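# Seat round plate on base pin, then release

## Task

Place the round plate so it lies flat on the base, with the base's small pin passing through the hole beside the plate's orange tab. It must stay seated by itself with no robot support; finish by opening the gripper and withdrawing the arm.

## Robot and tools

Robot and frame: two 7-joint arms, left_arm and right_arm, each ending in a two-finger parallel gripper. All reported positions use one world frame whose origin sits on the table surface midway between the arms: +z is up, +x points outward over the table, and left_arm is mounted on the +y side. The arm names do not tell you which side of an image something appears on.

execute_actions takes "actions", a list holding zero or one item, plus an optional "pictures" boolean (images come by default). Three forms:
- Empty list: nothing is commanded; you just get the current state.
- Move: {"rows": [...], "steps": n}. There are 1 to 15 rows and n is at most 15 (15 if omitted). Each control step lasts 1/30 s and consumes one row; if rows run out, the final row is reused for the remaining steps.
- Wait: {"steps": n} with no rows, n up to 300. It returns once n steps have elapsed since the previous result, and your own reply time counts toward n.
A refused call sends nothing to the robot.

Each row is one flat list of 18 numbers covering both arms, even if only one arm should move. Numbers 1-9 are left_arm, 10-18 are right_arm. Within each arm's nine: seven absolute joint target angles in radians (not offsets), in the order waist, shoulder, upper arm roll, elbow, forearm roll, wrist pitch, wrist roll, in the same form the Joint positions line prints them; then gripper position; then gripper speed. Stated joint ranges: waist, upper arm roll, forearm roll and wrist roll -69.115 to 69.115; shoulder -2.250 to 2.250; elbow -2.580 to 2.580; wrist pitch -2.100 to 2.100. The true ends may differ by up to 0.013 rad either way. A target more than 0.013 rad beyond a stated end that is also farther out than the joint's current reading gets the call refused; a target past the real end is clipped there and a "joint sent to its limit" line may appear (possibly referring to an earlier, still-running move). Absence of that line does not prove more travel is available.

Each step, the commanded angle is held within 0.304 rad of the measured angle for waist, shoulder, upper arm roll and elbow, and within 0.266 rad for the three wrist-side joints; if the targets would shift the gripper more than 70 mm from where it is, all joints are pulled back proportionally. Joints are speed- and acceleration-limited and move in sync, so large moves take several calls and an arm may still be travelling when a result arrives. Arms keep driving toward the last row while you think or wait, until everything has nearly stopped or a step is HELD.

Gripper numbers, both in [-1, 1]. Position is a target opening: +1 fully open (85 mm), 0 roughly 41 mm, about -0.8 pads touching, -1 close until blocked. Speed sets how fast the gap changes: about 20 mm/s at -1, 85 at 0, 150 at +1. No force setting; a full close grips with roughly 190-235 N per pad. For a firm grip send -1 and keep sending it; for a gentle grip open first, then close to slightly narrower than the object. To release, command an opening wider than the object. To keep a gripper unchanged, repeat its previous two numbers (0 is a real command, not 'no change'). Fingers may re-close by themselves if the object shifts or slips. Closing moves the fingertips about 13 mm farther from the wrist, so leave that clearance above surfaces.

Results: the state line gives, per arm, end_effector_position (metres, world frame) and end_effector_quat_wxyz. That position is the point between the pads when closed; fingertips extend about 19 mm beyond it when closed and 6 mm when fully open. The gripper's fingers point along its +z, and it opens and closes along its y. Reported positions can be inaccurate, worse at long reach. Joint positions and Joint velocities list one block per arm in column order (rad, rad/s); joint torques follow the same order, with per-arm offsets, scaling and noise, and change at rest only from contact or load. position_measured_pct is about 50 - 50 x position: 0 means fully open; stopping short of the target below about 90 means something is held or blocking; around 90 means the pads closed on nothing or something very thin. "joint command not followed" means a clearance check altered joint targets (rest of the row still ran); HELD marks steps where your row was partly or wholly not sent. TORQUE FAULT: a joint hit its load limit (46.9 N m for the first four joints, 29.5 for the last three, held weight included) and the arm halts for 10 s, dropping the rest of the call. MOTOR HOT appears from 60 °C; at 75 °C an OVER-TEMPERATURE FAULT lets that arm sag until it cools, so don't hold loads needlessly.

zoom_image: {"camera": name, "region": [x0, y0, x1, y1]} in pixels of that camera's latest image, origin top-left, region no larger than 504 x 504. Cameras: cam_head_left, cam_head_right, cam_left_wrist, cam_right_wrist, each 896x504. Calibration (intrinsics K, distortion, world-to-camera transforms) was supplied and is accurate only to a few degrees and millimetres; wrist camera poses follow their arm's joints.

finished_scene: {"scene": number} closes the current scene irreversibly and reports whether the goal was met. Replying without any tool call ends everything.

Avoid: knocking or placing anything off the table; letting the arms collide or shove each other; slamming, dropping, or pressing hard on the plate or base; ending while the plate is still held or only stays seated due to the gripper. Brief external tugs on held parts or pushes on loose ones can occur, so verify the seat (flat, pin through the tab-side hole) in images before releasing and retreating.

Each tool is called after "Call:" as name([rows], argument=value, ...), one row to a line, values as JSON.

## Session

Call:
execute_actions(actions=[])

Scene clock: 0.00 s of 4050.00 s.
left_arm: end_effector_position=(+0.0516, +0.5625, +0.2657) position_measured_pct=0.0 end_effector_quat_wxyz=(+0.741, -0.003, -0.663, +0.104) | right_arm: end_effector_position=(+0.1609, -0.1229, +0.3878) position_measured_pct=0.0 end_effector_quat_wxyz=(+0.025, +0.368, +0.877, +0.308)
Joint positions: left_arm=[-0.888  0.967  0.14   1.862 -0.755  2.003  1.296] | right_arm=[-0.663 -0.718 -0.112  2.167 -0.307  1.104  0.085]
Joint velocities: left_arm=[ 0.     0.001  0.001  0.    -0.     0.     0.005] | right_arm=[-0.     0.     0.001  0.     0.    -0.     0.   ]
Joint torques (N m, as the joint torque sensors report them, + toward a larger angle): no reading
Motor temperatures (°C, as the motors report them): left_arm=[28 29 28 28 33 34 33] | right_arm=[29 29 25 30 31 35 37]
camera_calibration (this result's frames):
cam_left_wrist: T_world_to_cam=[[-0.186727, 0.973227, -0.134023, -0.496888], [-0.07679, -0.150464, -0.985629, 0.406325], [-0.979406, -0.173752, 0.10283, 0.268596], [0, 0, 0, 1]] pos_world=[0.201484, 0.591391, 0.306271]
cam_right_wrist: T_world_to_cam=[[0.633645, 0.519524, 0.573226, -0.260704], [0.705145, -0.692642, -0.151715, -0.089102], [0.318221, 0.500341, -0.805229, 0.468708], [0, 0, 0, 1]] pos_world=[0.0788705, -0.160788, 0.513342]

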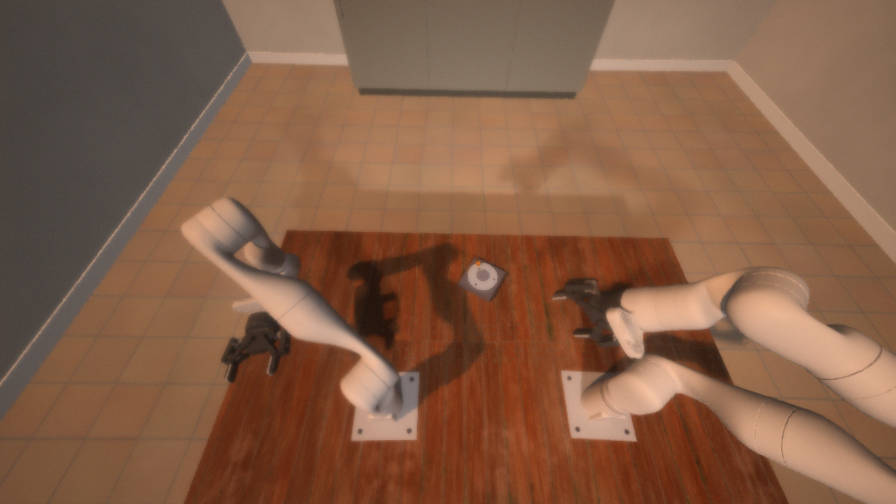

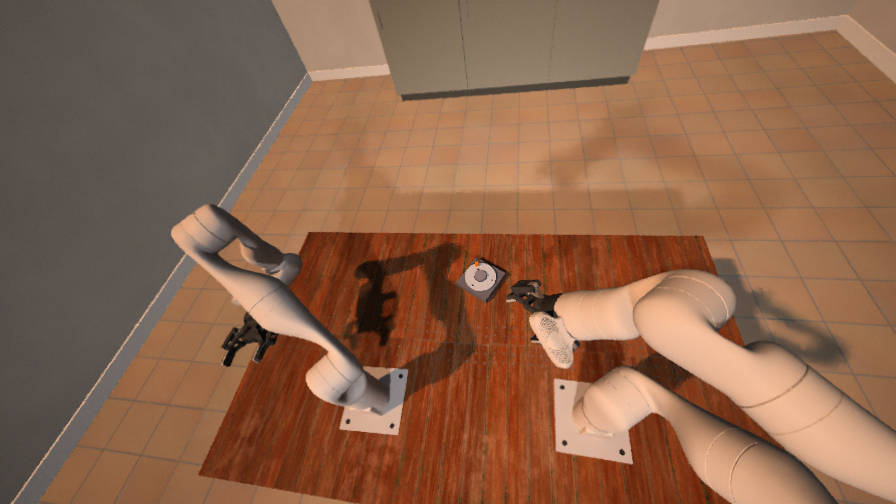

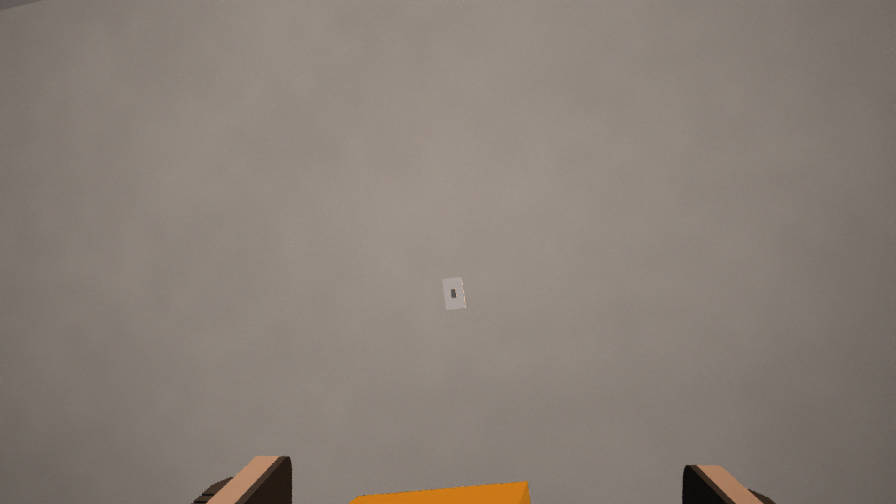

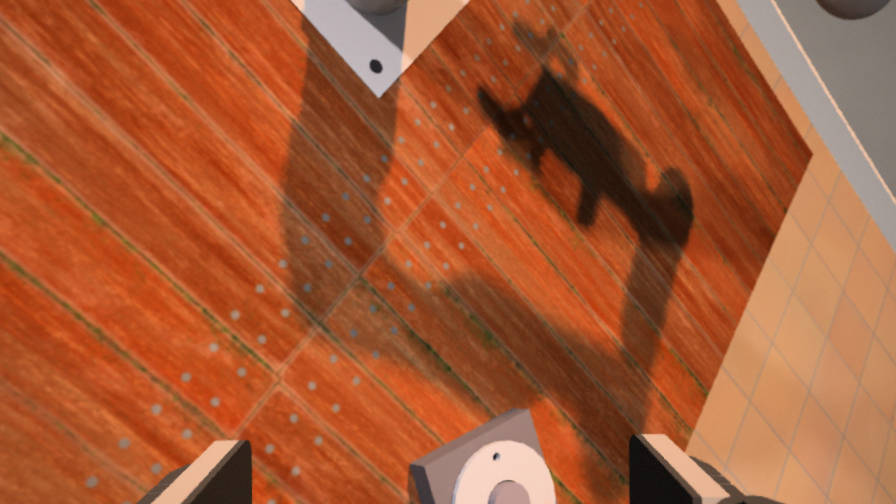

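Call:
zoom_image(camera="cam_head_left", region=[440, 245, 520, 305])

Call:
zoom_image(camera="cam_head_right", region=[440, 245, 520, 305])

Region (440, 245, 520, 305) of cam_head_left's 896x504 image, scaled by 6.300, with more detail than that image has; it fills the top 378 rows of this view, and the rest is white.

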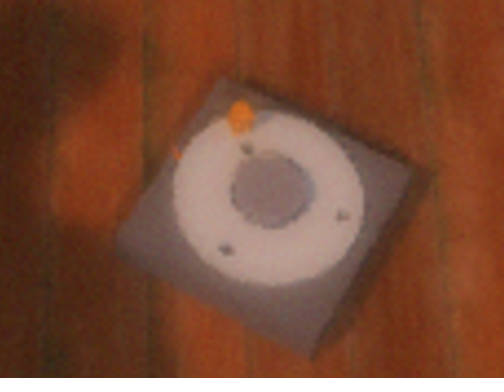

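Region (440, 245, 520, 305) of cam_head_right's 896x504 image, scaled by 6.300, with more detail than that image has; it fills the top 378 rows of this view, and the rest is white.

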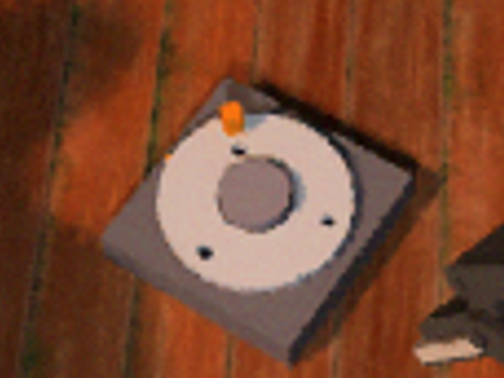

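Call:
execute_actions([
  {"rows":[[-0.888,0.967,0.14,1.862,-0.755,2.003,1.296,1,0,-0.737,0.6855,0,1.572,0,0.884,-1.1,0.6,0]]},
], pictures=false)

Call:
execute_actions([
  {"steps":75},
])

Scene clock: 12.57 s of 4050.00 s.
left_arm: end_effector_position=(+0.0518, +0.5625, +0.2655) position_measured_pct=0.0 end_effector_quat_wxyz=(+0.741, -0.003, -0.664, +0.104) | right_arm: end_effector_position=(+0.3149, -0.0728, +0.4761) position_measured_pct=19.8 end_effector_quat_wxyz=(+0.077, +0.468, +0.808, +0.351)
Joint positions: left_arm=[-0.888  0.967  0.14   1.862 -0.755  2.003  1.296] | right_arm=[-0.714 -0.403 -0.035  1.862 -0.099  0.953 -0.181]
Joint velocities: left_arm=[ 0.    -0.    -0.001  0.     0.     0.     0.   ] | right_arm=[-0.07   0.83   0.117 -0.83   0.325 -0.228 -0.725]
Joint torques (N m, as the joint torque sensors report them, + toward a larger angle): left_arm=[  0.22 -18.    -0.49  -0.44  -0.09   2.41  -0.38] | right_arm=[ -0.9   -2.4   -0.47 -10.14  -0.17  -2.06  -0.1 ]
Motor temperatures (°C, as the motors report them): left_arm=[28 29 28 28 33 34 33] | right_arm=[29 29 25 30 31 35 37]
Steps of this call (steps 1 to 90: nothing new was sent; then 9.07 s passed at rest; steps 91 to 105: all 15 steps of this action). Readings (joint positions | what the end effector reports):
91: left_arm=[-0.888 0.967 0.140 1.862 -0.755 2.003 1.296] | right_arm=[-0.663 -0.717 -0.112 2.166 -0.306 1.104 0.085] | left_arm position_measured_pct=0.0 | right_arm position_measured_pct=0.0
92: left_arm=[-0.888 0.967 0.140 1.862 -0.755 2.003 1.296] | right_arm=[-0.665 -0.710 -0.111 2.161 -0.303 1.101 0.081] | left_arm position_measured_pct=0.0 | right_arm position_measured_pct=0.4
94: left_arm=[-0.888 0.967 0.140 1.862 -0.755 2.003 1.296] | right_arm=[-0.672 -0.681 -0.102 2.136 -0.281 1.084 0.059] | left_arm position_measured_pct=0.0 | right_arm position_measured_pct=4.4
98: left_arm=[-0.888 0.967 0.140 1.862 -0.755 2.003 1.296] | right_arm=[-0.692 -0.586 -0.072 2.044 -0.202 1.024 -0.022] | left_arm position_measured_pct=0.0 | right_arm position_measured_pct=15.5
105: the state above

Scene clock: 15.07 s of 4050.00 s.
left_arm: end_effector_position=(+0.0518, +0.5625, +0.2655) position_measured_pct=0.0 end_effector_quat_wxyz=(+0.741, -0.003, -0.664, +0.104) | right_arm: end_effector_position=(+0.4523, +0.0054, +0.0999) position_measured_pct=19.8 end_effector_quat_wxyz=(-0.000, +0.829, +0.559, +0.000)
Joint positions: left_arm=[-0.888  0.967  0.14   1.862 -0.755  2.003  1.296] | right_arm=[-0.737  0.686  0.     1.572  0.     0.884 -1.1  ]
Joint velocities: left_arm=[-0.     0.001 -0.    -0.    -0.    -0.    -0.001] | right_arm=[-0.    -0.     0.001  0.     0.001  0.001 -0.   ]
Joint torques (N m, as the joint torque sensors report them, + toward a larger angle): left_arm=[  0.22 -17.93  -0.45  -0.19  -0.03   2.17  -0.29] | right_arm=[ -0.54 -20.59   0.02  -6.24   0.03   0.02  -0.17]
Motor temperatures (°C, as the motors report them): left_arm=[28 29 28 28 33 34 33] | right_arm=[29 29 25 30 31 35 37]
Steps of this call (steps 1 to 60: the robot went on to your last target; steps 61 to 75: nothing new was sent). Readings (joint positions | what the end effector reports):
1: left_arm=[-0.888 0.967 0.140 1.862 -0.755 2.003 1.296] | right_arm=[-0.716 -0.375 -0.031 1.834 -0.089 0.946 -0.206] | left_arm position_measured_pct=0.0 | right_arm position_measured_pct=19.8
2: left_arm=[-0.888 0.967 0.140 1.862 -0.755 2.003 1.296] | right_arm=[-0.718 -0.346 -0.028 1.806 -0.079 0.939 -0.231] | left_arm position_measured_pct=0.0 | right_arm position_measured_pct=19.8
4: left_arm=[-0.888 0.967 0.140 1.862 -0.755 2.003 1.296] | right_arm=[-0.722 -0.285 -0.022 1.754 -0.062 0.927 -0.284] | left_arm position_measured_pct=0.0 | right_arm position_measured_pct=19.8
8: left_arm=[-0.888 0.967 0.140 1.862 -0.755 2.003 1.296] | right_arm=[-0.728 -0.153 -0.012 1.676 -0.035 0.908 -0.400] | left_arm position_measured_pct=0.0 | right_arm position_measured_pct=19.8
75: the state above
All arms were judged still, so your last target was given up. Only a new action makes them travel on or press farther. Fingers that are still opening or closing keep moving.
camera_calibration (this result's frames):
cam_left_wrist: T_world_to_cam=[[-0.186356, 0.973237, -0.134468, -0.496703], [-0.0758668, -0.150712, -0.985662, 0.406234], [-0.979549, -0.173482, 0.101922, 0.268904], [0, 0, 0, 1]] pos_world=[0.201661, 0.591284, 0.306211]
cam_right_wrist: T_world_to_cam=[[0.921148, -0.38858, 0.0221804, -0.417102], [-0.389207, -0.919925, 0.0474874, 0.227034], [0.00195173, -0.0523757, -0.998626, 0.245364], [0, 0, 0, 1]] pos_world=[0.472097, 0.0596276, 0.243497]

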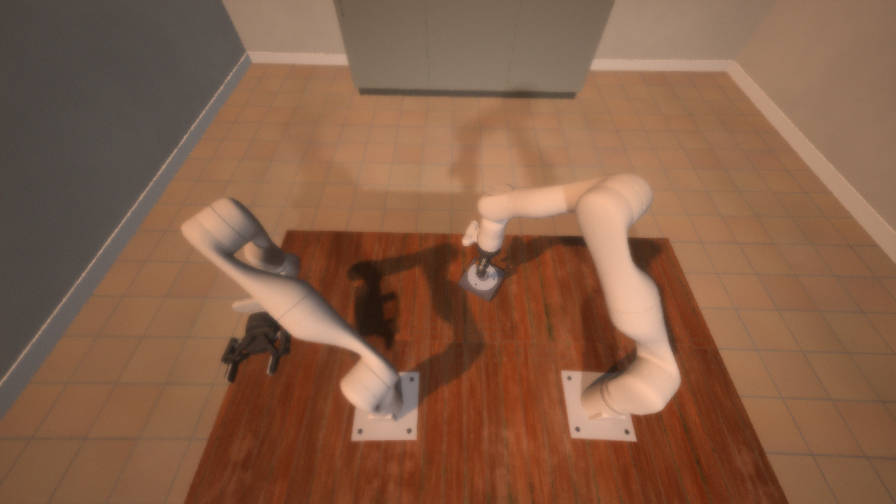

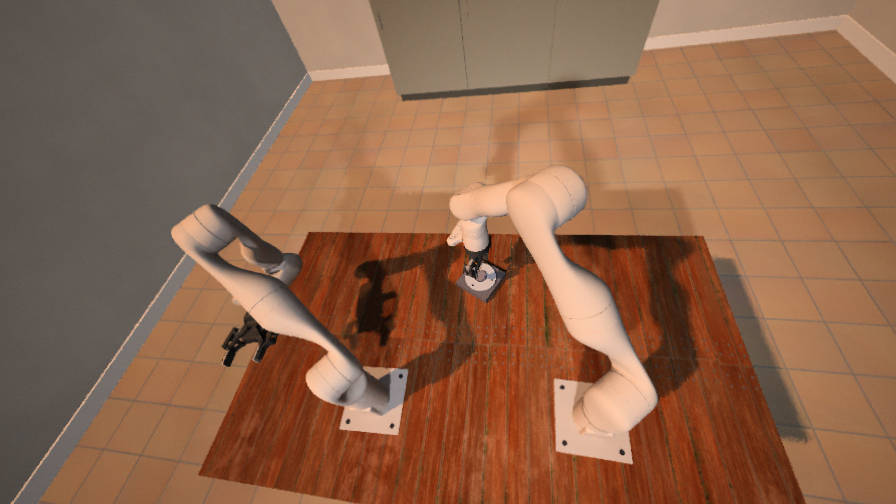

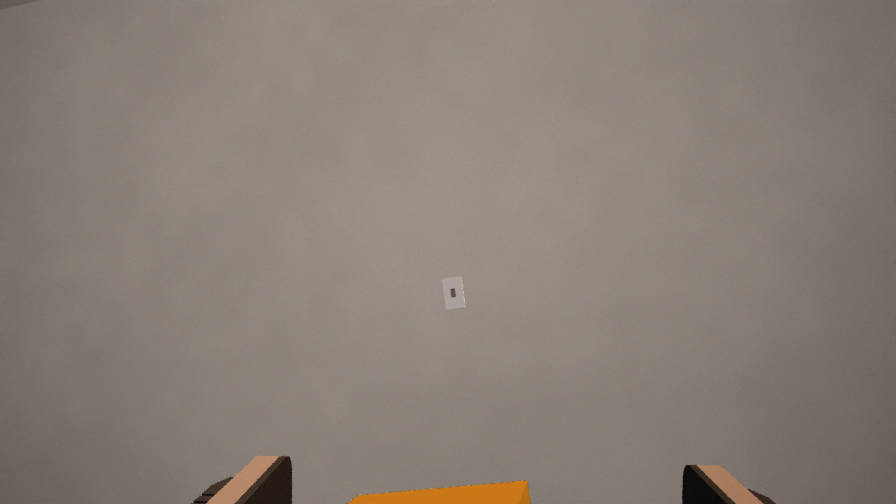

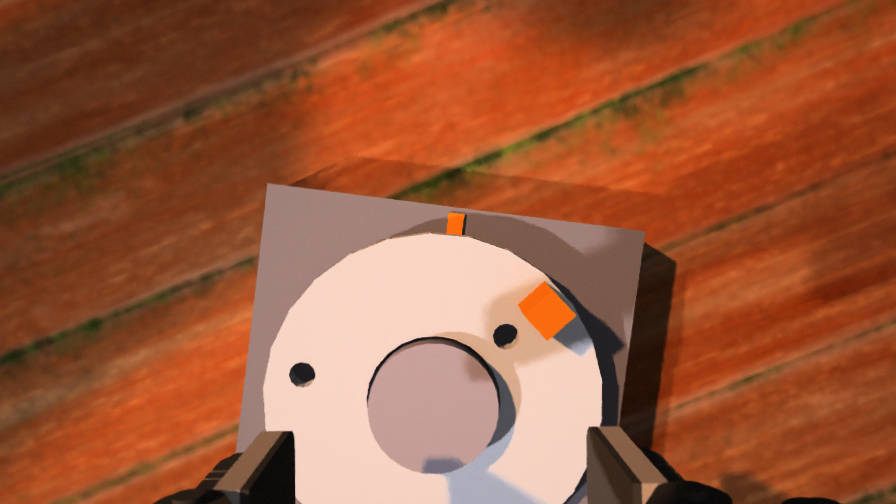

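Call:
execute_actions([
  {"rows":[[-0.888,0.967,0.14,1.862,-0.755,2.003,1.296,1,0,-0.739,0.7543,0,1.6061,0,0.7812,-1.0,0.6,0]]},
], pictures=false)

Call:
execute_actions([
  {"rows":[[-0.888,0.967,0.14,1.862,-0.755,2.003,1.296,1,0,-0.739,0.7543,0,1.6061,0,0.7812,-0.2,0.6,0]]},
], pictures=false)

Call:
execute_actions([
  {"steps":16},
])

Scene clock: 22.00 s of 4050.00 s.
left_arm: end_effector_position=(+0.0518, +0.5625, +0.2655) position_measured_pct=0.0 end_effector_quat_wxyz=(+0.741, -0.003, -0.664, +0.104) | right_arm: end_effector_position=(+0.4518, +0.0063, +0.0572) position_measured_pct=19.8 end_effector_quat_wxyz=(-0.000, +0.800, +0.600, +0.000)
Joint positions: left_arm=[-0.888  0.967  0.14   1.862 -0.755  2.003  1.296] | right_arm=[-0.739  0.754 -0.     1.606  0.     0.781 -1.   ]
Joint velocities: left_arm=[-0.     0.    -0.     0.     0.    -0.     0.001] | right_arm=[ 0.     0.004 -0.    -0.     0.     0.     0.   ]
Joint torques (N m, as the joint torque sensors report them, + toward a larger angle): left_arm=[  0.24 -18.01  -0.19  -0.12   0.14   2.1   -0.16] | right_arm=[ -0.61 -20.36  -0.14  -5.64   0.04  -0.14  -0.16]
Motor temperatures (°C, as the motors report them): left_arm=[28 29 28 28 33 34 33] | right_arm=[29 29 25 30 31 35 37]
Steps of this call (steps 1 to 90: nothing new was sent; then 3.43 s passed at rest; steps 91 to 105: all 15 steps of this action). Readings (joint positions | what the end effector reports):
91: left_arm=[-0.888 0.967 0.140 1.862 -0.755 2.003 1.296] | right_arm=[-0.737 0.686 0.000 1.572 -0.000 0.883 -1.099] | left_arm position_measured_pct=0.0 | right_arm position_measured_pct=19.8
92: left_arm=[-0.888 0.967 0.140 1.862 -0.755 2.003 1.296] | right_arm=[-0.737 0.692 0.000 1.574 0.000 0.877 -1.093] | left_arm position_measured_pct=0.0 | right_arm position_measured_pct=19.8
94: left_arm=[-0.888 0.967 0.140 1.862 -0.755 2.003 1.296] | right_arm=[-0.738 0.719 0.000 1.586 0.000 0.839 -1.057] | left_arm position_measured_pct=0.0 | right_arm position_measured_pct=19.8
98: left_arm=[-0.888 0.967 0.140 1.862 -0.755 2.003 1.296] | right_arm=[-0.739 0.751 -0.000 1.606 -0.000 0.783 -1.001] | left_arm position_measured_pct=0.0 | right_arm position_measured_pct=19.8
105: the state above

Scene clock: 22.50 s of 4050.00 s.
left_arm: end_effector_position=(+0.0518, +0.5625, +0.2655) position_measured_pct=0.0 end_effector_quat_wxyz=(+0.741, -0.003, -0.664, +0.104) | right_arm: end_effector_position=(+0.4520, +0.0051, +0.0568) position_measured_pct=19.8 end_effector_quat_wxyz=(+0.000, +0.627, +0.779, -0.001)
Joint positions: left_arm=[-0.888  0.967  0.14   1.862 -0.755  2.003  1.296] | right_arm=[-0.738  0.754  0.001  1.607  0.001  0.782 -0.499]
Joint velocities: left_arm=[-0.     0.     0.     0.     0.    -0.    -0.001] | right_arm=[ 0.003 -0.     0.001 -0.002 -0.001 -0.005  1.215]
Joint torques (N m, as the joint torque sensors report them, + toward a larger angle): left_arm=[  0.04 -17.87  -0.78   0.03  -0.14   2.25  -0.02] | right_arm=[ -1.25 -20.67  -0.97  -5.87  -0.11  -0.31  -0.04]
Motor temperatures (°C, as the motors report them): left_arm=[28 29 28 28 33 34 33] | right_arm=[29 29 25 30 31 35 37]
Steps of this call (steps 1 to 15: all 15 steps of this action). Readings (joint positions | what the end effector reports):
1: left_arm=[-0.888 0.967 0.140 1.862 -0.755 2.003 1.296] | right_arm=[-0.739 0.754 0.000 1.606 -0.000 0.781 -0.999] | left_arm position_measured_pct=0.0 | right_arm position_measured_pct=19.8
2: left_arm=[-0.888 0.967 0.140 1.862 -0.755 2.003 1.296] | right_arm=[-0.739 0.754 0.000 1.606 -0.000 0.781 -0.991] | left_arm position_measured_pct=0.0 | right_arm position_measured_pct=19.8
4: left_arm=[-0.888 0.967 0.140 1.862 -0.755 2.003 1.296] | right_arm=[-0.739 0.754 0.000 1.606 -0.000 0.781 -0.943] | left_arm position_measured_pct=0.0 | right_arm position_measured_pct=19.8
8: left_arm=[-0.888 0.967 0.140 1.862 -0.755 2.003 1.296] | right_arm=[-0.739 0.754 0.000 1.606 -0.000 0.781 -0.784] | left_arm position_measured_pct=0.0 | right_arm position_measured_pct=19.8
15: the state above

Scene clock: 23.03 s of 4050.00 s.
left_arm: end_effector_position=(+0.0518, +0.5625, +0.2655) position_measured_pct=0.0 end_effector_quat_wxyz=(+0.741, -0.003, -0.664, +0.104) | right_arm: end_effector_position=(+0.4521, +0.0053, +0.0568) position_measured_pct=19.8 end_effector_quat_wxyz=(+0.000, +0.503, +0.864, -0.000)
Joint positions: left_arm=[-0.888  0.967  0.14   1.862 -0.755  2.003  1.296] | right_arm=[-0.738  0.755  0.001  1.606  0.     0.781 -0.2  ]
Joint velocities: left_arm=[ 0.     0.001  0.001 -0.     0.     0.    -0.002] | right_arm=[ 0.    -0.     0.001 -0.     0.    -0.     0.   ]
Joint torques (N m, as the joint torque sensors report them, + toward a larger angle): left_arm=[ -0.2  -18.23  -0.7   -0.17  -0.03   2.36  -0.05] | right_arm=[ -1.23 -20.88  -0.68  -6.2   -0.25  -0.12  -0.26]
Motor temperatures (°C, as the motors report them): left_arm=[28 29 28 28 33 34 33] | right_arm=[29 29 25 30 31 35 37]
Steps of this call (steps 1 to 16: the robot went on to your last target). Readings (joint positions | what the end effector reports):
1: left_arm=[-0.888 0.967 0.140 1.862 -0.755 2.003 1.296] | right_arm=[-0.738 0.754 0.001 1.607 0.001 0.782 -0.459] | left_arm position_measured_pct=0.0 | right_arm position_measured_pct=19.8
2: left_arm=[-0.888 0.967 0.140 1.862 -0.755 2.003 1.296] | right_arm=[-0.738 0.754 0.001 1.607 0.001 0.782 -0.418] | left_arm position_measured_pct=0.0 | right_arm position_measured_pct=19.8
4: left_arm=[-0.888 0.967 0.140 1.862 -0.755 2.003 1.296] | right_arm=[-0.738 0.754 0.001 1.607 0.000 0.782 -0.337] | left_arm position_measured_pct=0.0 | right_arm position_measured_pct=19.8
8: left_arm=[-0.888 0.967 0.140 1.862 -0.755 2.003 1.296] | right_arm=[-0.738 0.754 0.001 1.606 0.001 0.781 -0.210] | left_arm position_measured_pct=0.0 | right_arm position_measured_pct=19.8
16: the state above
camera_calibration (this result's frames):
cam_left_wrist: T_world_to_cam=[[-0.186356, 0.973237, -0.134468, -0.496703], [-0.0758669, -0.150712, -0.985662, 0.406234], [-0.979549, -0.173482, 0.101922, 0.268904], [0, 0, 0, 1]] pos_world=[0.201661, 0.591284, 0.306211]
cam_right_wrist: T_world_to_cam=[[0.876571, 0.480788, 0.0215977, -0.400385], [0.479412, -0.876244, 0.0485772, -0.164113], [0.0422802, -0.0322272, -0.998586, 0.183916], [0, 0, 0, 1]] pos_world=[0.421868, 0.0546239, 0.200275]

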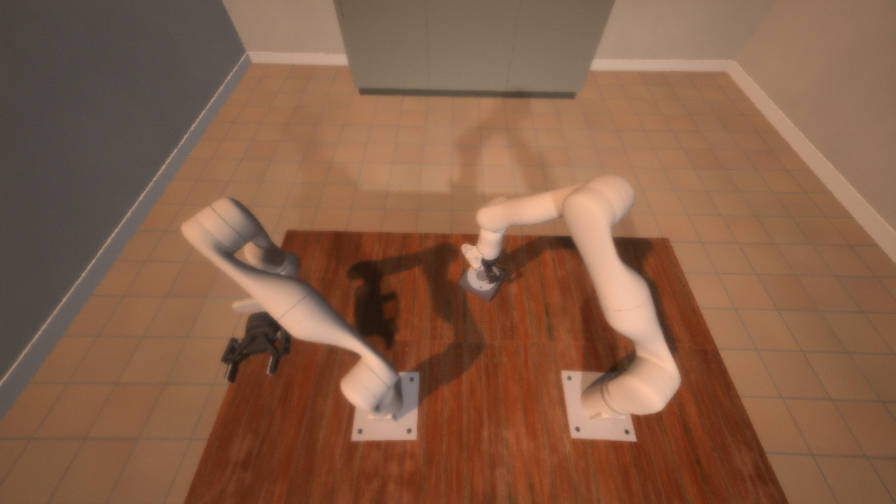

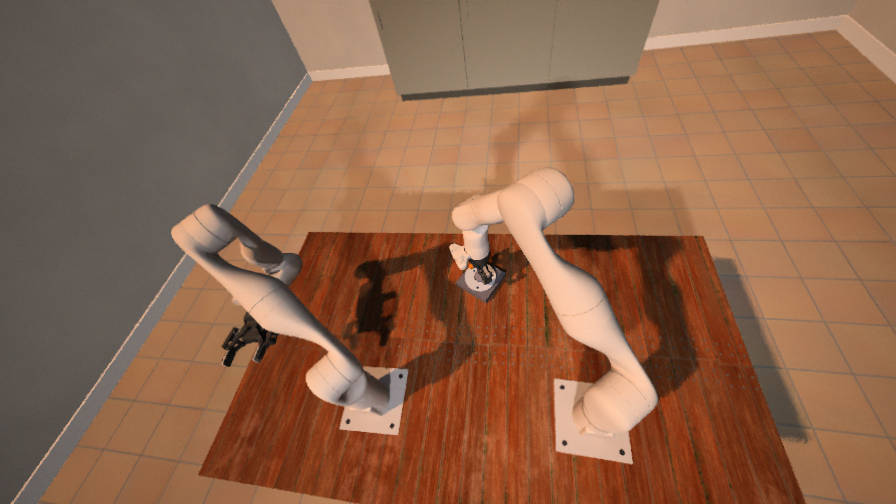

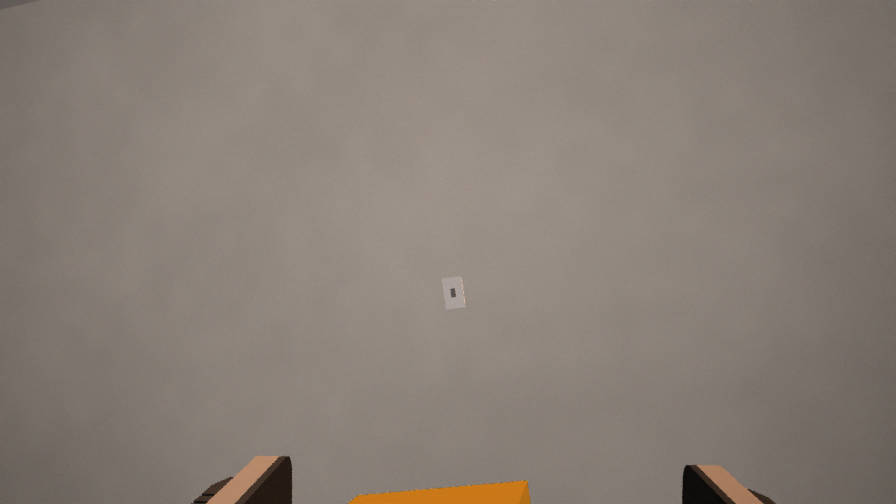

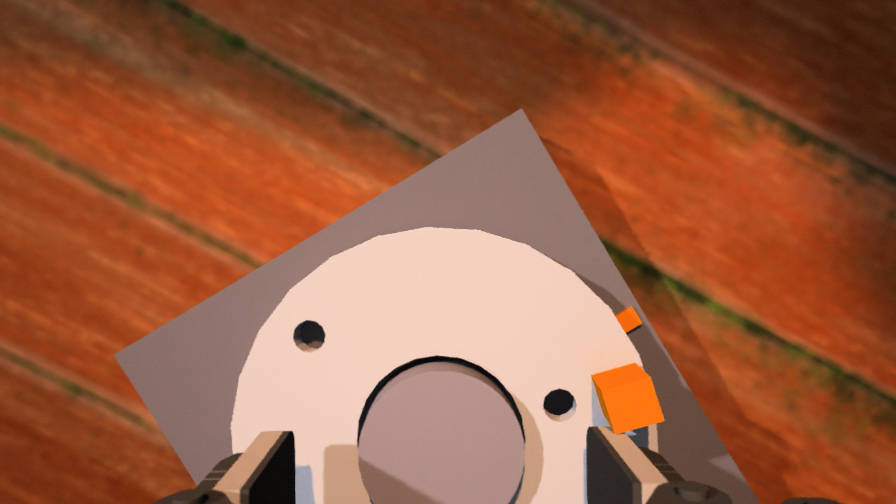

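Edge at 31°; same geometry as before, target ≈19°.

Call:
execute_actions([
  {"rows":[[-0.888,0.967,0.14,1.862,-0.755,2.003,1.296,1,0,-0.739,0.753,0,1.6061,0,0.7825,0.01,0.6,0]]},
])

Scene clock: 26.10 s of 4050.00 s.
left_arm: end_effector_position=(+0.0518, +0.5625, +0.2655) position_measured_pct=0.0 end_effector_quat_wxyz=(+0.741, -0.003, -0.664, +0.104) | right_arm: end_effector_position=(+0.4520, +0.0056, +0.0575) position_measured_pct=19.8 end_effector_quat_wxyz=(+0.000, +0.410, +0.912, -0.000)
Joint positions: left_arm=[-0.888  0.967  0.14   1.862 -0.755  2.003  1.296] | right_arm=[-0.738  0.753  0.001  1.606  0.     0.782  0.01 ]
Joint velocities: left_arm=[ 0.    -0.    -0.002 -0.     0.     0.    -0.   ] | right_arm=[ 0.001  0.     0.     0.    -0.001 -0.     0.   ]
Joint torques (N m, as the joint torque sensors report them, + toward a larger angle): left_arm=[  0.1  -18.48  -0.69   0.06   0.17   2.4   -0.16] | right_arm=[ -1.05 -20.88  -0.65  -5.83  -0.17   0.06  -0.12]
Motor temperatures (°C, as the motors report them): left_arm=[28 29 28 27 33 34 33] | right_arm=[29 29 25 30 31 35 37]
Steps of this call (steps 1 to 15: the robot went on to your last target; steps 16 to 77: nothing new was sent; steps 78 to 92: all 15 steps of this action). Readings (joint positions | what the end effector reports):
78: left_arm=[-0.888 0.967 0.140 1.862 -0.755 2.003 1.296] | right_arm=[-0.738 0.754 0.001 1.606 0.000 0.781 -0.199] | left_arm position_measured_pct=0.0 | right_arm position_measured_pct=19.8
79: left_arm=[-0.888 0.967 0.140 1.862 -0.755 2.003 1.296] | right_arm=[-0.738 0.754 0.001 1.606 0.000 0.781 -0.191] | left_arm position_measured_pct=0.0 | right_arm position_measured_pct=19.8
81: left_arm=[-0.888 0.967 0.140 1.862 -0.755 2.003 1.296] | right_arm=[-0.738 0.754 0.001 1.606 0.001 0.782 -0.143] | left_arm position_measured_pct=0.0 | right_arm position_measured_pct=19.8
85: left_arm=[-0.888 0.967 0.140 1.862 -0.755 2.003 1.296] | right_arm=[-0.738 0.753 0.001 1.606 0.000 0.782 -0.008] | left_arm position_measured_pct=0.0 | right_arm position_measured_pct=19.8
92: the state above
camera_calibration (this result's frames):
cam_left_wrist: T_world_to_cam=[[-0.186356, 0.973237, -0.134468, -0.496703], [-0.0758669, -0.150712, -0.985662, 0.406234], [-0.979549, -0.173482, 0.101922, 0.268904], [0, 0, 0, 1]] pos_world=[0.201661, 0.591284, 0.306211]
cam_right_wrist: T_world_to_cam=[[0.756861, 0.653205, 0.0220109, -0.347365], [0.651801, -0.756858, 0.0481828, -0.242414], [0.0481324, -0.022121, -0.998596, 0.181991], [0, 0, 0, 1]] pos_world=[0.412153, 0.0474531, 0.201062]

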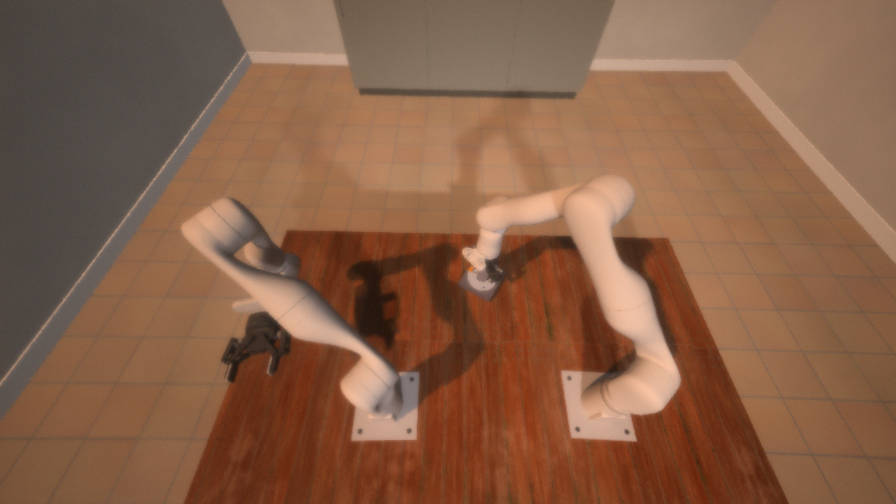

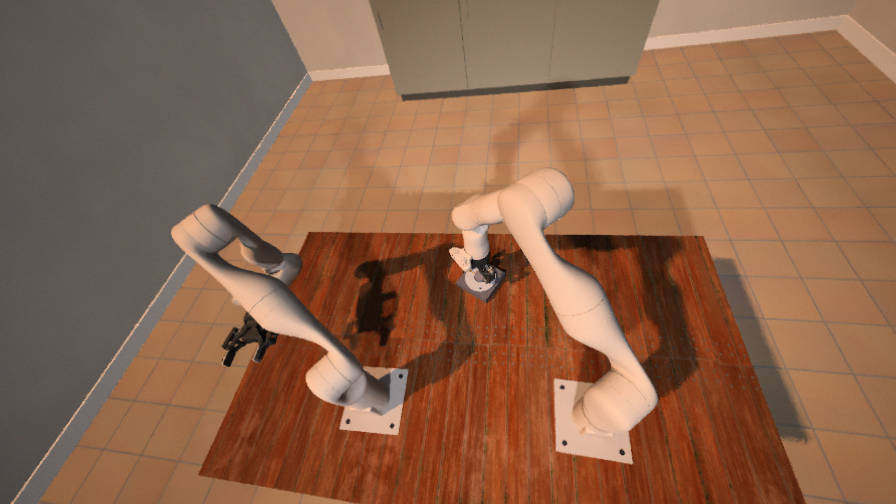

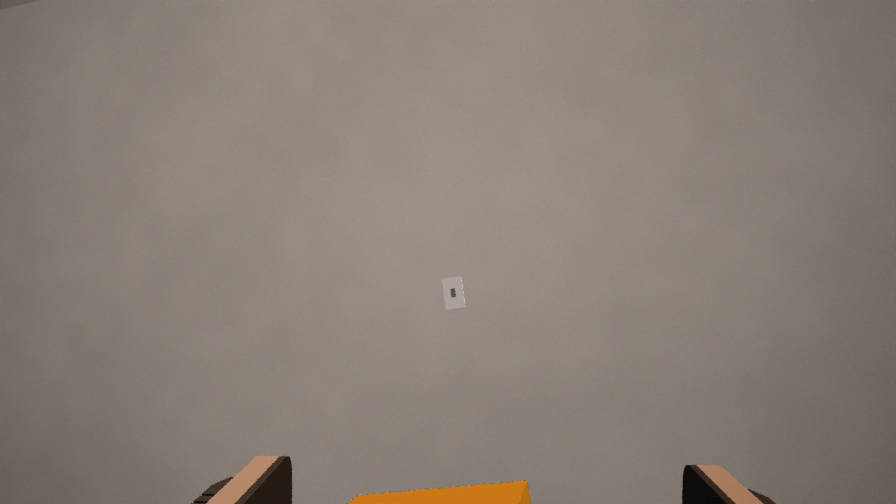

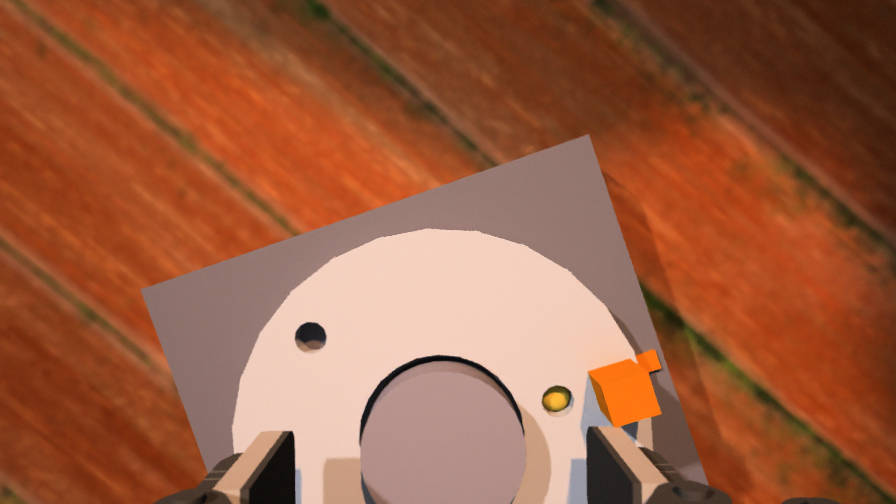

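Possibly still dropping; nudge.

Call:
execute_actions([
  {"rows":[[-0.888,0.967,0.14,1.862,-0.755,2.003,1.296,1,0,-0.739,0.753,0,1.6061,0,0.7825,0.035,0.6,0]]},
])

Scene clock: 29.43 s of 4050.00 s.
left_arm: end_effector_position=(+0.0518, +0.5625, +0.2655) position_measured_pct=0.0 end_effector_quat_wxyz=(+0.741, -0.003, -0.664, +0.104) | right_arm: end_effector_position=(+0.4526, +0.0051, +0.0576) position_measured_pct=19.8 end_effector_quat_wxyz=(+0.001, +0.399, +0.917, -0.000)
Joint positions: left_arm=[-0.888  0.967  0.14   1.862 -0.755  2.003  1.296] | right_arm=[-0.738  0.753  0.001  1.606  0.001  0.782  0.035]
Joint velocities: left_arm=[ 0.    -0.    -0.002  0.    -0.    -0.     0.   ] | right_arm=[ 0.     0.    -0.001  0.     0.001 -0.001 -0.   ]
Joint torques (N m, as the joint torque sensors report them, + toward a larger angle): left_arm=[  0.3  -18.59  -0.81  -0.07   0.05   2.36  -0.18] | right_arm=[ -1.54 -20.69  -1.15  -5.55  -0.31   0.13  -0.17]
Motor temperatures (°C, as the motors report them): left_arm=[28 29 28 27 33 34 33] | right_arm=[29 29 25 30 31 35 37]
Steps of this call (steps 1 to 15: the robot went on to your last target; steps 16 to 85: nothing new was sent; steps 86 to 100: all 15 steps of this action). Readings (joint positions | what the end effector reports):
86: left_arm=[-0.888 0.967 0.140 1.862 -0.755 2.003 1.296] | right_arm=[-0.738 0.753 0.001 1.606 0.000 0.782 0.011] | left_arm position_measured_pct=0.0 | right_arm position_measured_pct=19.8
87: left_arm=[-0.888 0.967 0.140 1.862 -0.755 2.003 1.296] | right_arm=[-0.738 0.753 0.001 1.606 0.000 0.782 0.019] | left_arm position_measured_pct=0.0 | right_arm position_measured_pct=19.8
89: left_arm=[-0.888 0.967 0.140 1.862 -0.755 2.003 1.296] | right_arm=[-0.738 0.753 0.001 1.606 0.001 0.782 0.032] | left_arm position_measured_pct=0.0 | right_arm position_measured_pct=19.8
93: left_arm=[-0.888 0.967 0.140 1.862 -0.755 2.003 1.296] | right_arm=[-0.738 0.753 0.001 1.606 0.001 0.782 0.035] | left_arm position_measured_pct=0.0 | right_arm position_measured_pct=19.8
100: the state above
camera_calibration (this result's frames):
cam_left_wrist: T_world_to_cam=[[-0.186356, 0.973237, -0.134468, -0.496703], [-0.075867, -0.150712, -0.985662, 0.406234], [-0.979549, -0.173482, 0.101923, 0.268904], [0, 0, 0, 1]] pos_world=[0.201661, 0.591284, 0.306211]
cam_right_wrist: T_world_to_cam=[[0.740917, 0.671223, 0.0224099, -0.340414], [0.669775, -0.740952, 0.0489137, -0.251452], [0.0494367, -0.0212314, -0.998552, 0.181427], [0, 0, 0, 1]] pos_world=[0.411665, 0.046032, 0.201093]

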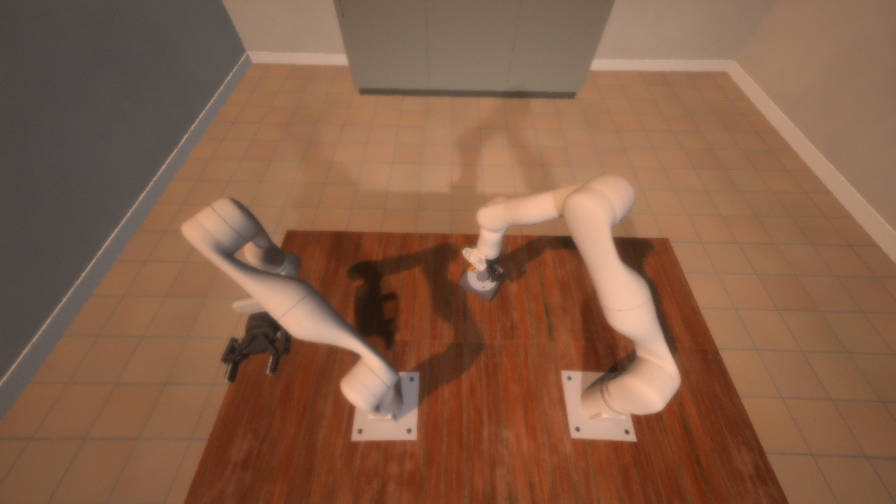

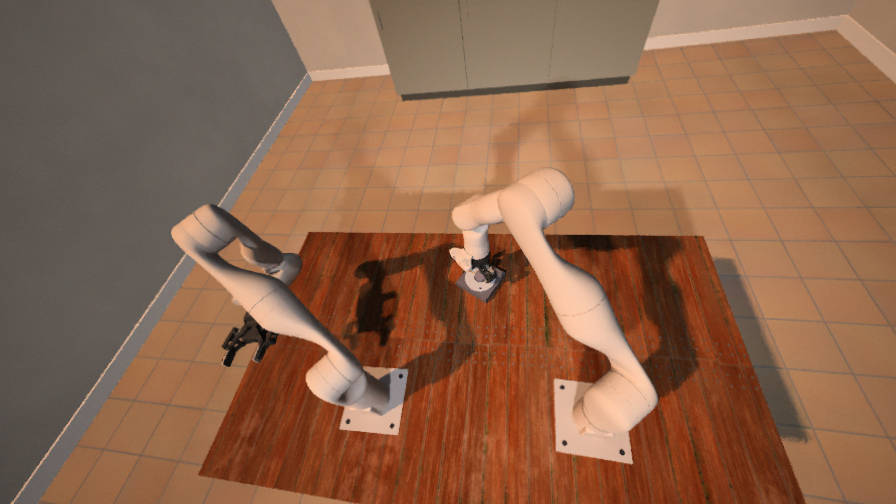

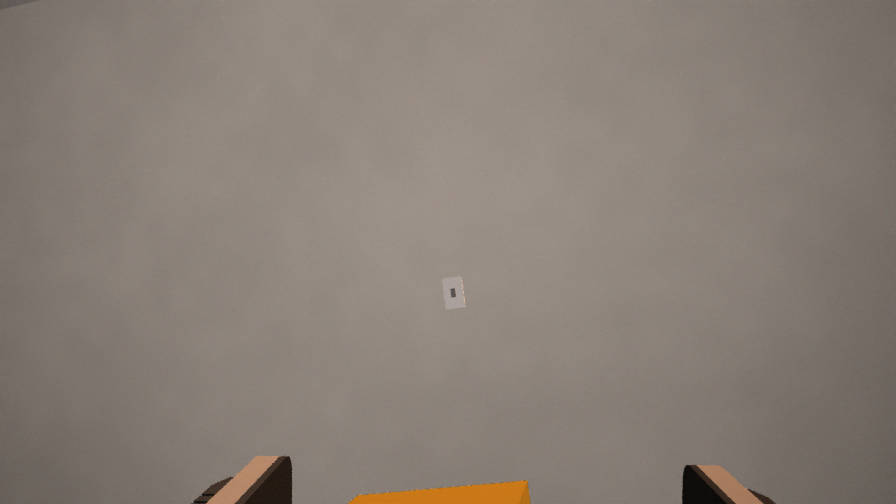

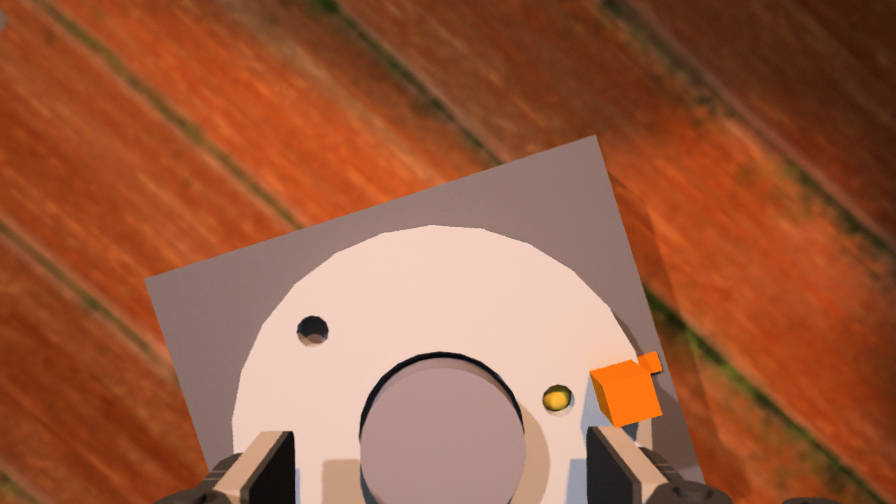

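Pressing against the pin holds it up; back off.

Call:
execute_actions([
  {"rows":[[-0.888,0.967,0.14,1.862,-0.755,2.003,1.296,1,0,-0.739,0.753,0,1.6061,0,0.7825,-0.2,0.6,0]]},
])

Scene clock: 32.63 s of 4050.00 s.
left_arm: end_effector_position=(+0.0518, +0.5625, +0.2655) position_measured_pct=0.0 end_effector_quat_wxyz=(+0.741, -0.003, -0.664, +0.104) | right_arm: end_effector_position=(+0.4516, +0.0061, +0.0576) position_measured_pct=19.8 end_effector_quat_wxyz=(-0.000, +0.503, +0.864, -0.000)
Joint positions: left_arm=[-0.888  0.967  0.14   1.862 -0.755  2.003  1.296] | right_arm=[-0.739  0.753 -0.     1.606 -0.     0.782 -0.2  ]
Joint velocities: left_arm=[-0.     0.001  0.001 -0.    -0.     0.    -0.001] | right_arm=[-0.001  0.001  0.001  0.    -0.001 -0.    -0.   ]
Joint torques (N m, as the joint torque sensors report them, + toward a larger angle): left_arm=[  0.39 -17.77  -0.35  -0.12  -0.01   2.16  -0.34] | right_arm=[ -0.5  -20.85  -0.15  -5.75  -0.04   0.08  -0.3 ]
Motor temperatures (°C, as the motors report them): left_arm=[28 29 28 27 33 34 33] | right_arm=[29 29 25 30 31 35 37]
Steps of this call (steps 1 to 15: the robot went on to your last target; steps 16 to 81: nothing new was sent; steps 82 to 96: all 15 steps of this action). Readings (joint positions | what the end effector reports):
82: left_arm=[-0.888 0.967 0.140 1.862 -0.755 2.003 1.296] | right_arm=[-0.738 0.753 0.001 1.606 0.001 0.782 0.034] | left_arm position_measured_pct=0.0 | right_arm position_measured_pct=19.8
83: left_arm=[-0.888 0.967 0.140 1.862 -0.755 2.003 1.296] | right_arm=[-0.738 0.753 0.001 1.606 0.001 0.782 0.026] | left_arm position_measured_pct=0.0 | right_arm position_measured_pct=19.8
85: left_arm=[-0.888 0.967 0.140 1.862 -0.755 2.003 1.296] | right_arm=[-0.738 0.753 0.000 1.606 0.000 0.783 -0.022] | left_arm position_measured_pct=0.0 | right_arm position_measured_pct=19.8
89: left_arm=[-0.888 0.967 0.140 1.862 -0.755 2.003 1.296] | right_arm=[-0.739 0.753 -0.000 1.606 -0.000 0.782 -0.169] | left_arm position_measured_pct=0.0 | right_arm position_measured_pct=19.8
96: the state above
camera_calibration (this result's frames):
cam_left_wrist: T_world_to_cam=[[-0.186356, 0.973237, -0.134468, -0.496703], [-0.0758668, -0.150712, -0.985662, 0.406234], [-0.979549, -0.173482, 0.101922, 0.268904], [0, 0, 0, 1]] pos_world=[0.201661, 0.591284, 0.306211]
cam_right_wrist: T_world_to_cam=[[0.876027, 0.481753, 0.0221361, -0.40019], [0.480402, -0.875757, 0.0475723, -0.1636], [0.042304, -0.0310403, -0.998622, 0.184769], [0, 0, 0, 1]] pos_world=[0.421355, 0.055254, 0.201156]

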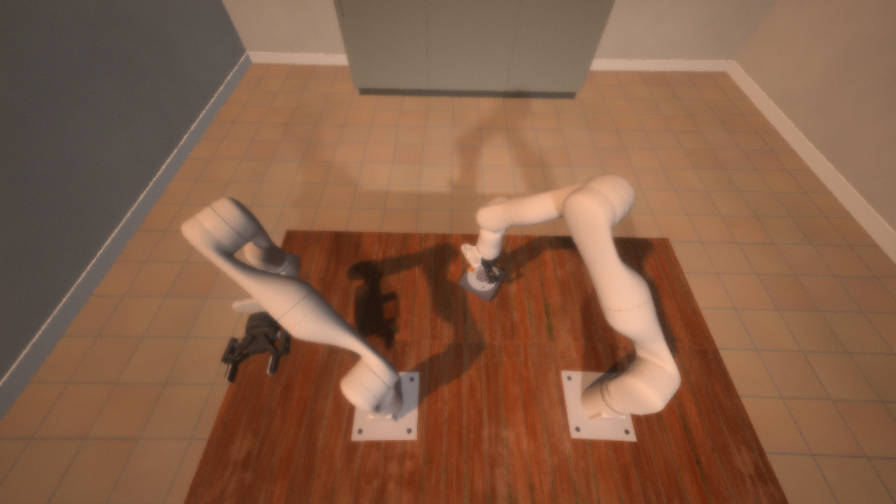

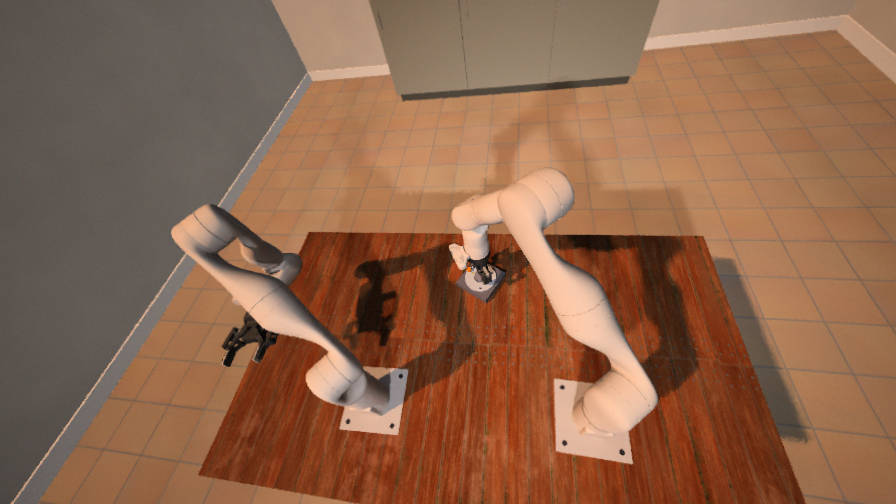

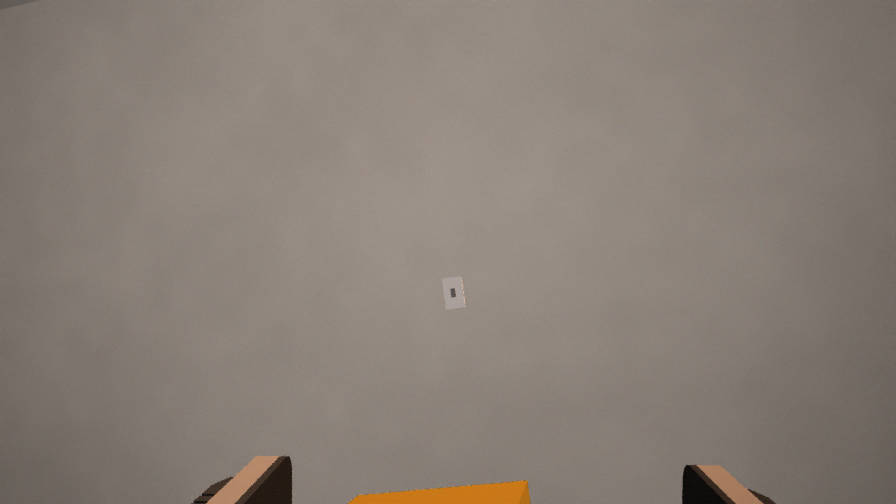

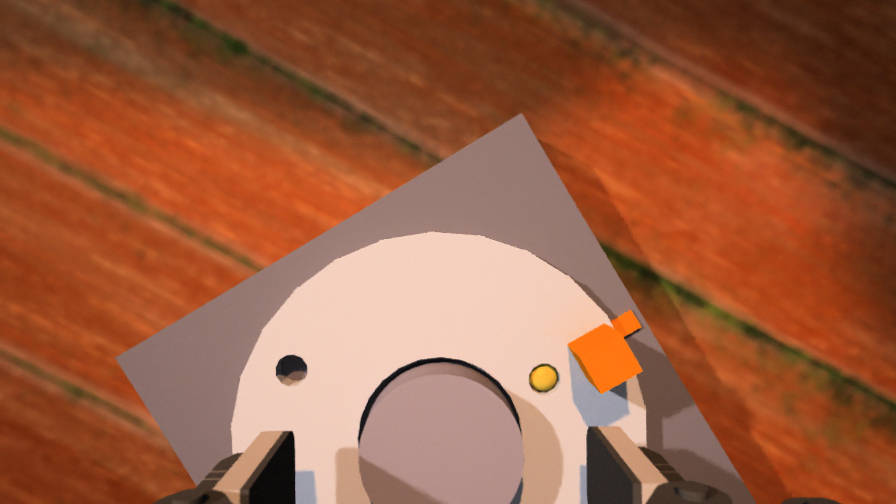

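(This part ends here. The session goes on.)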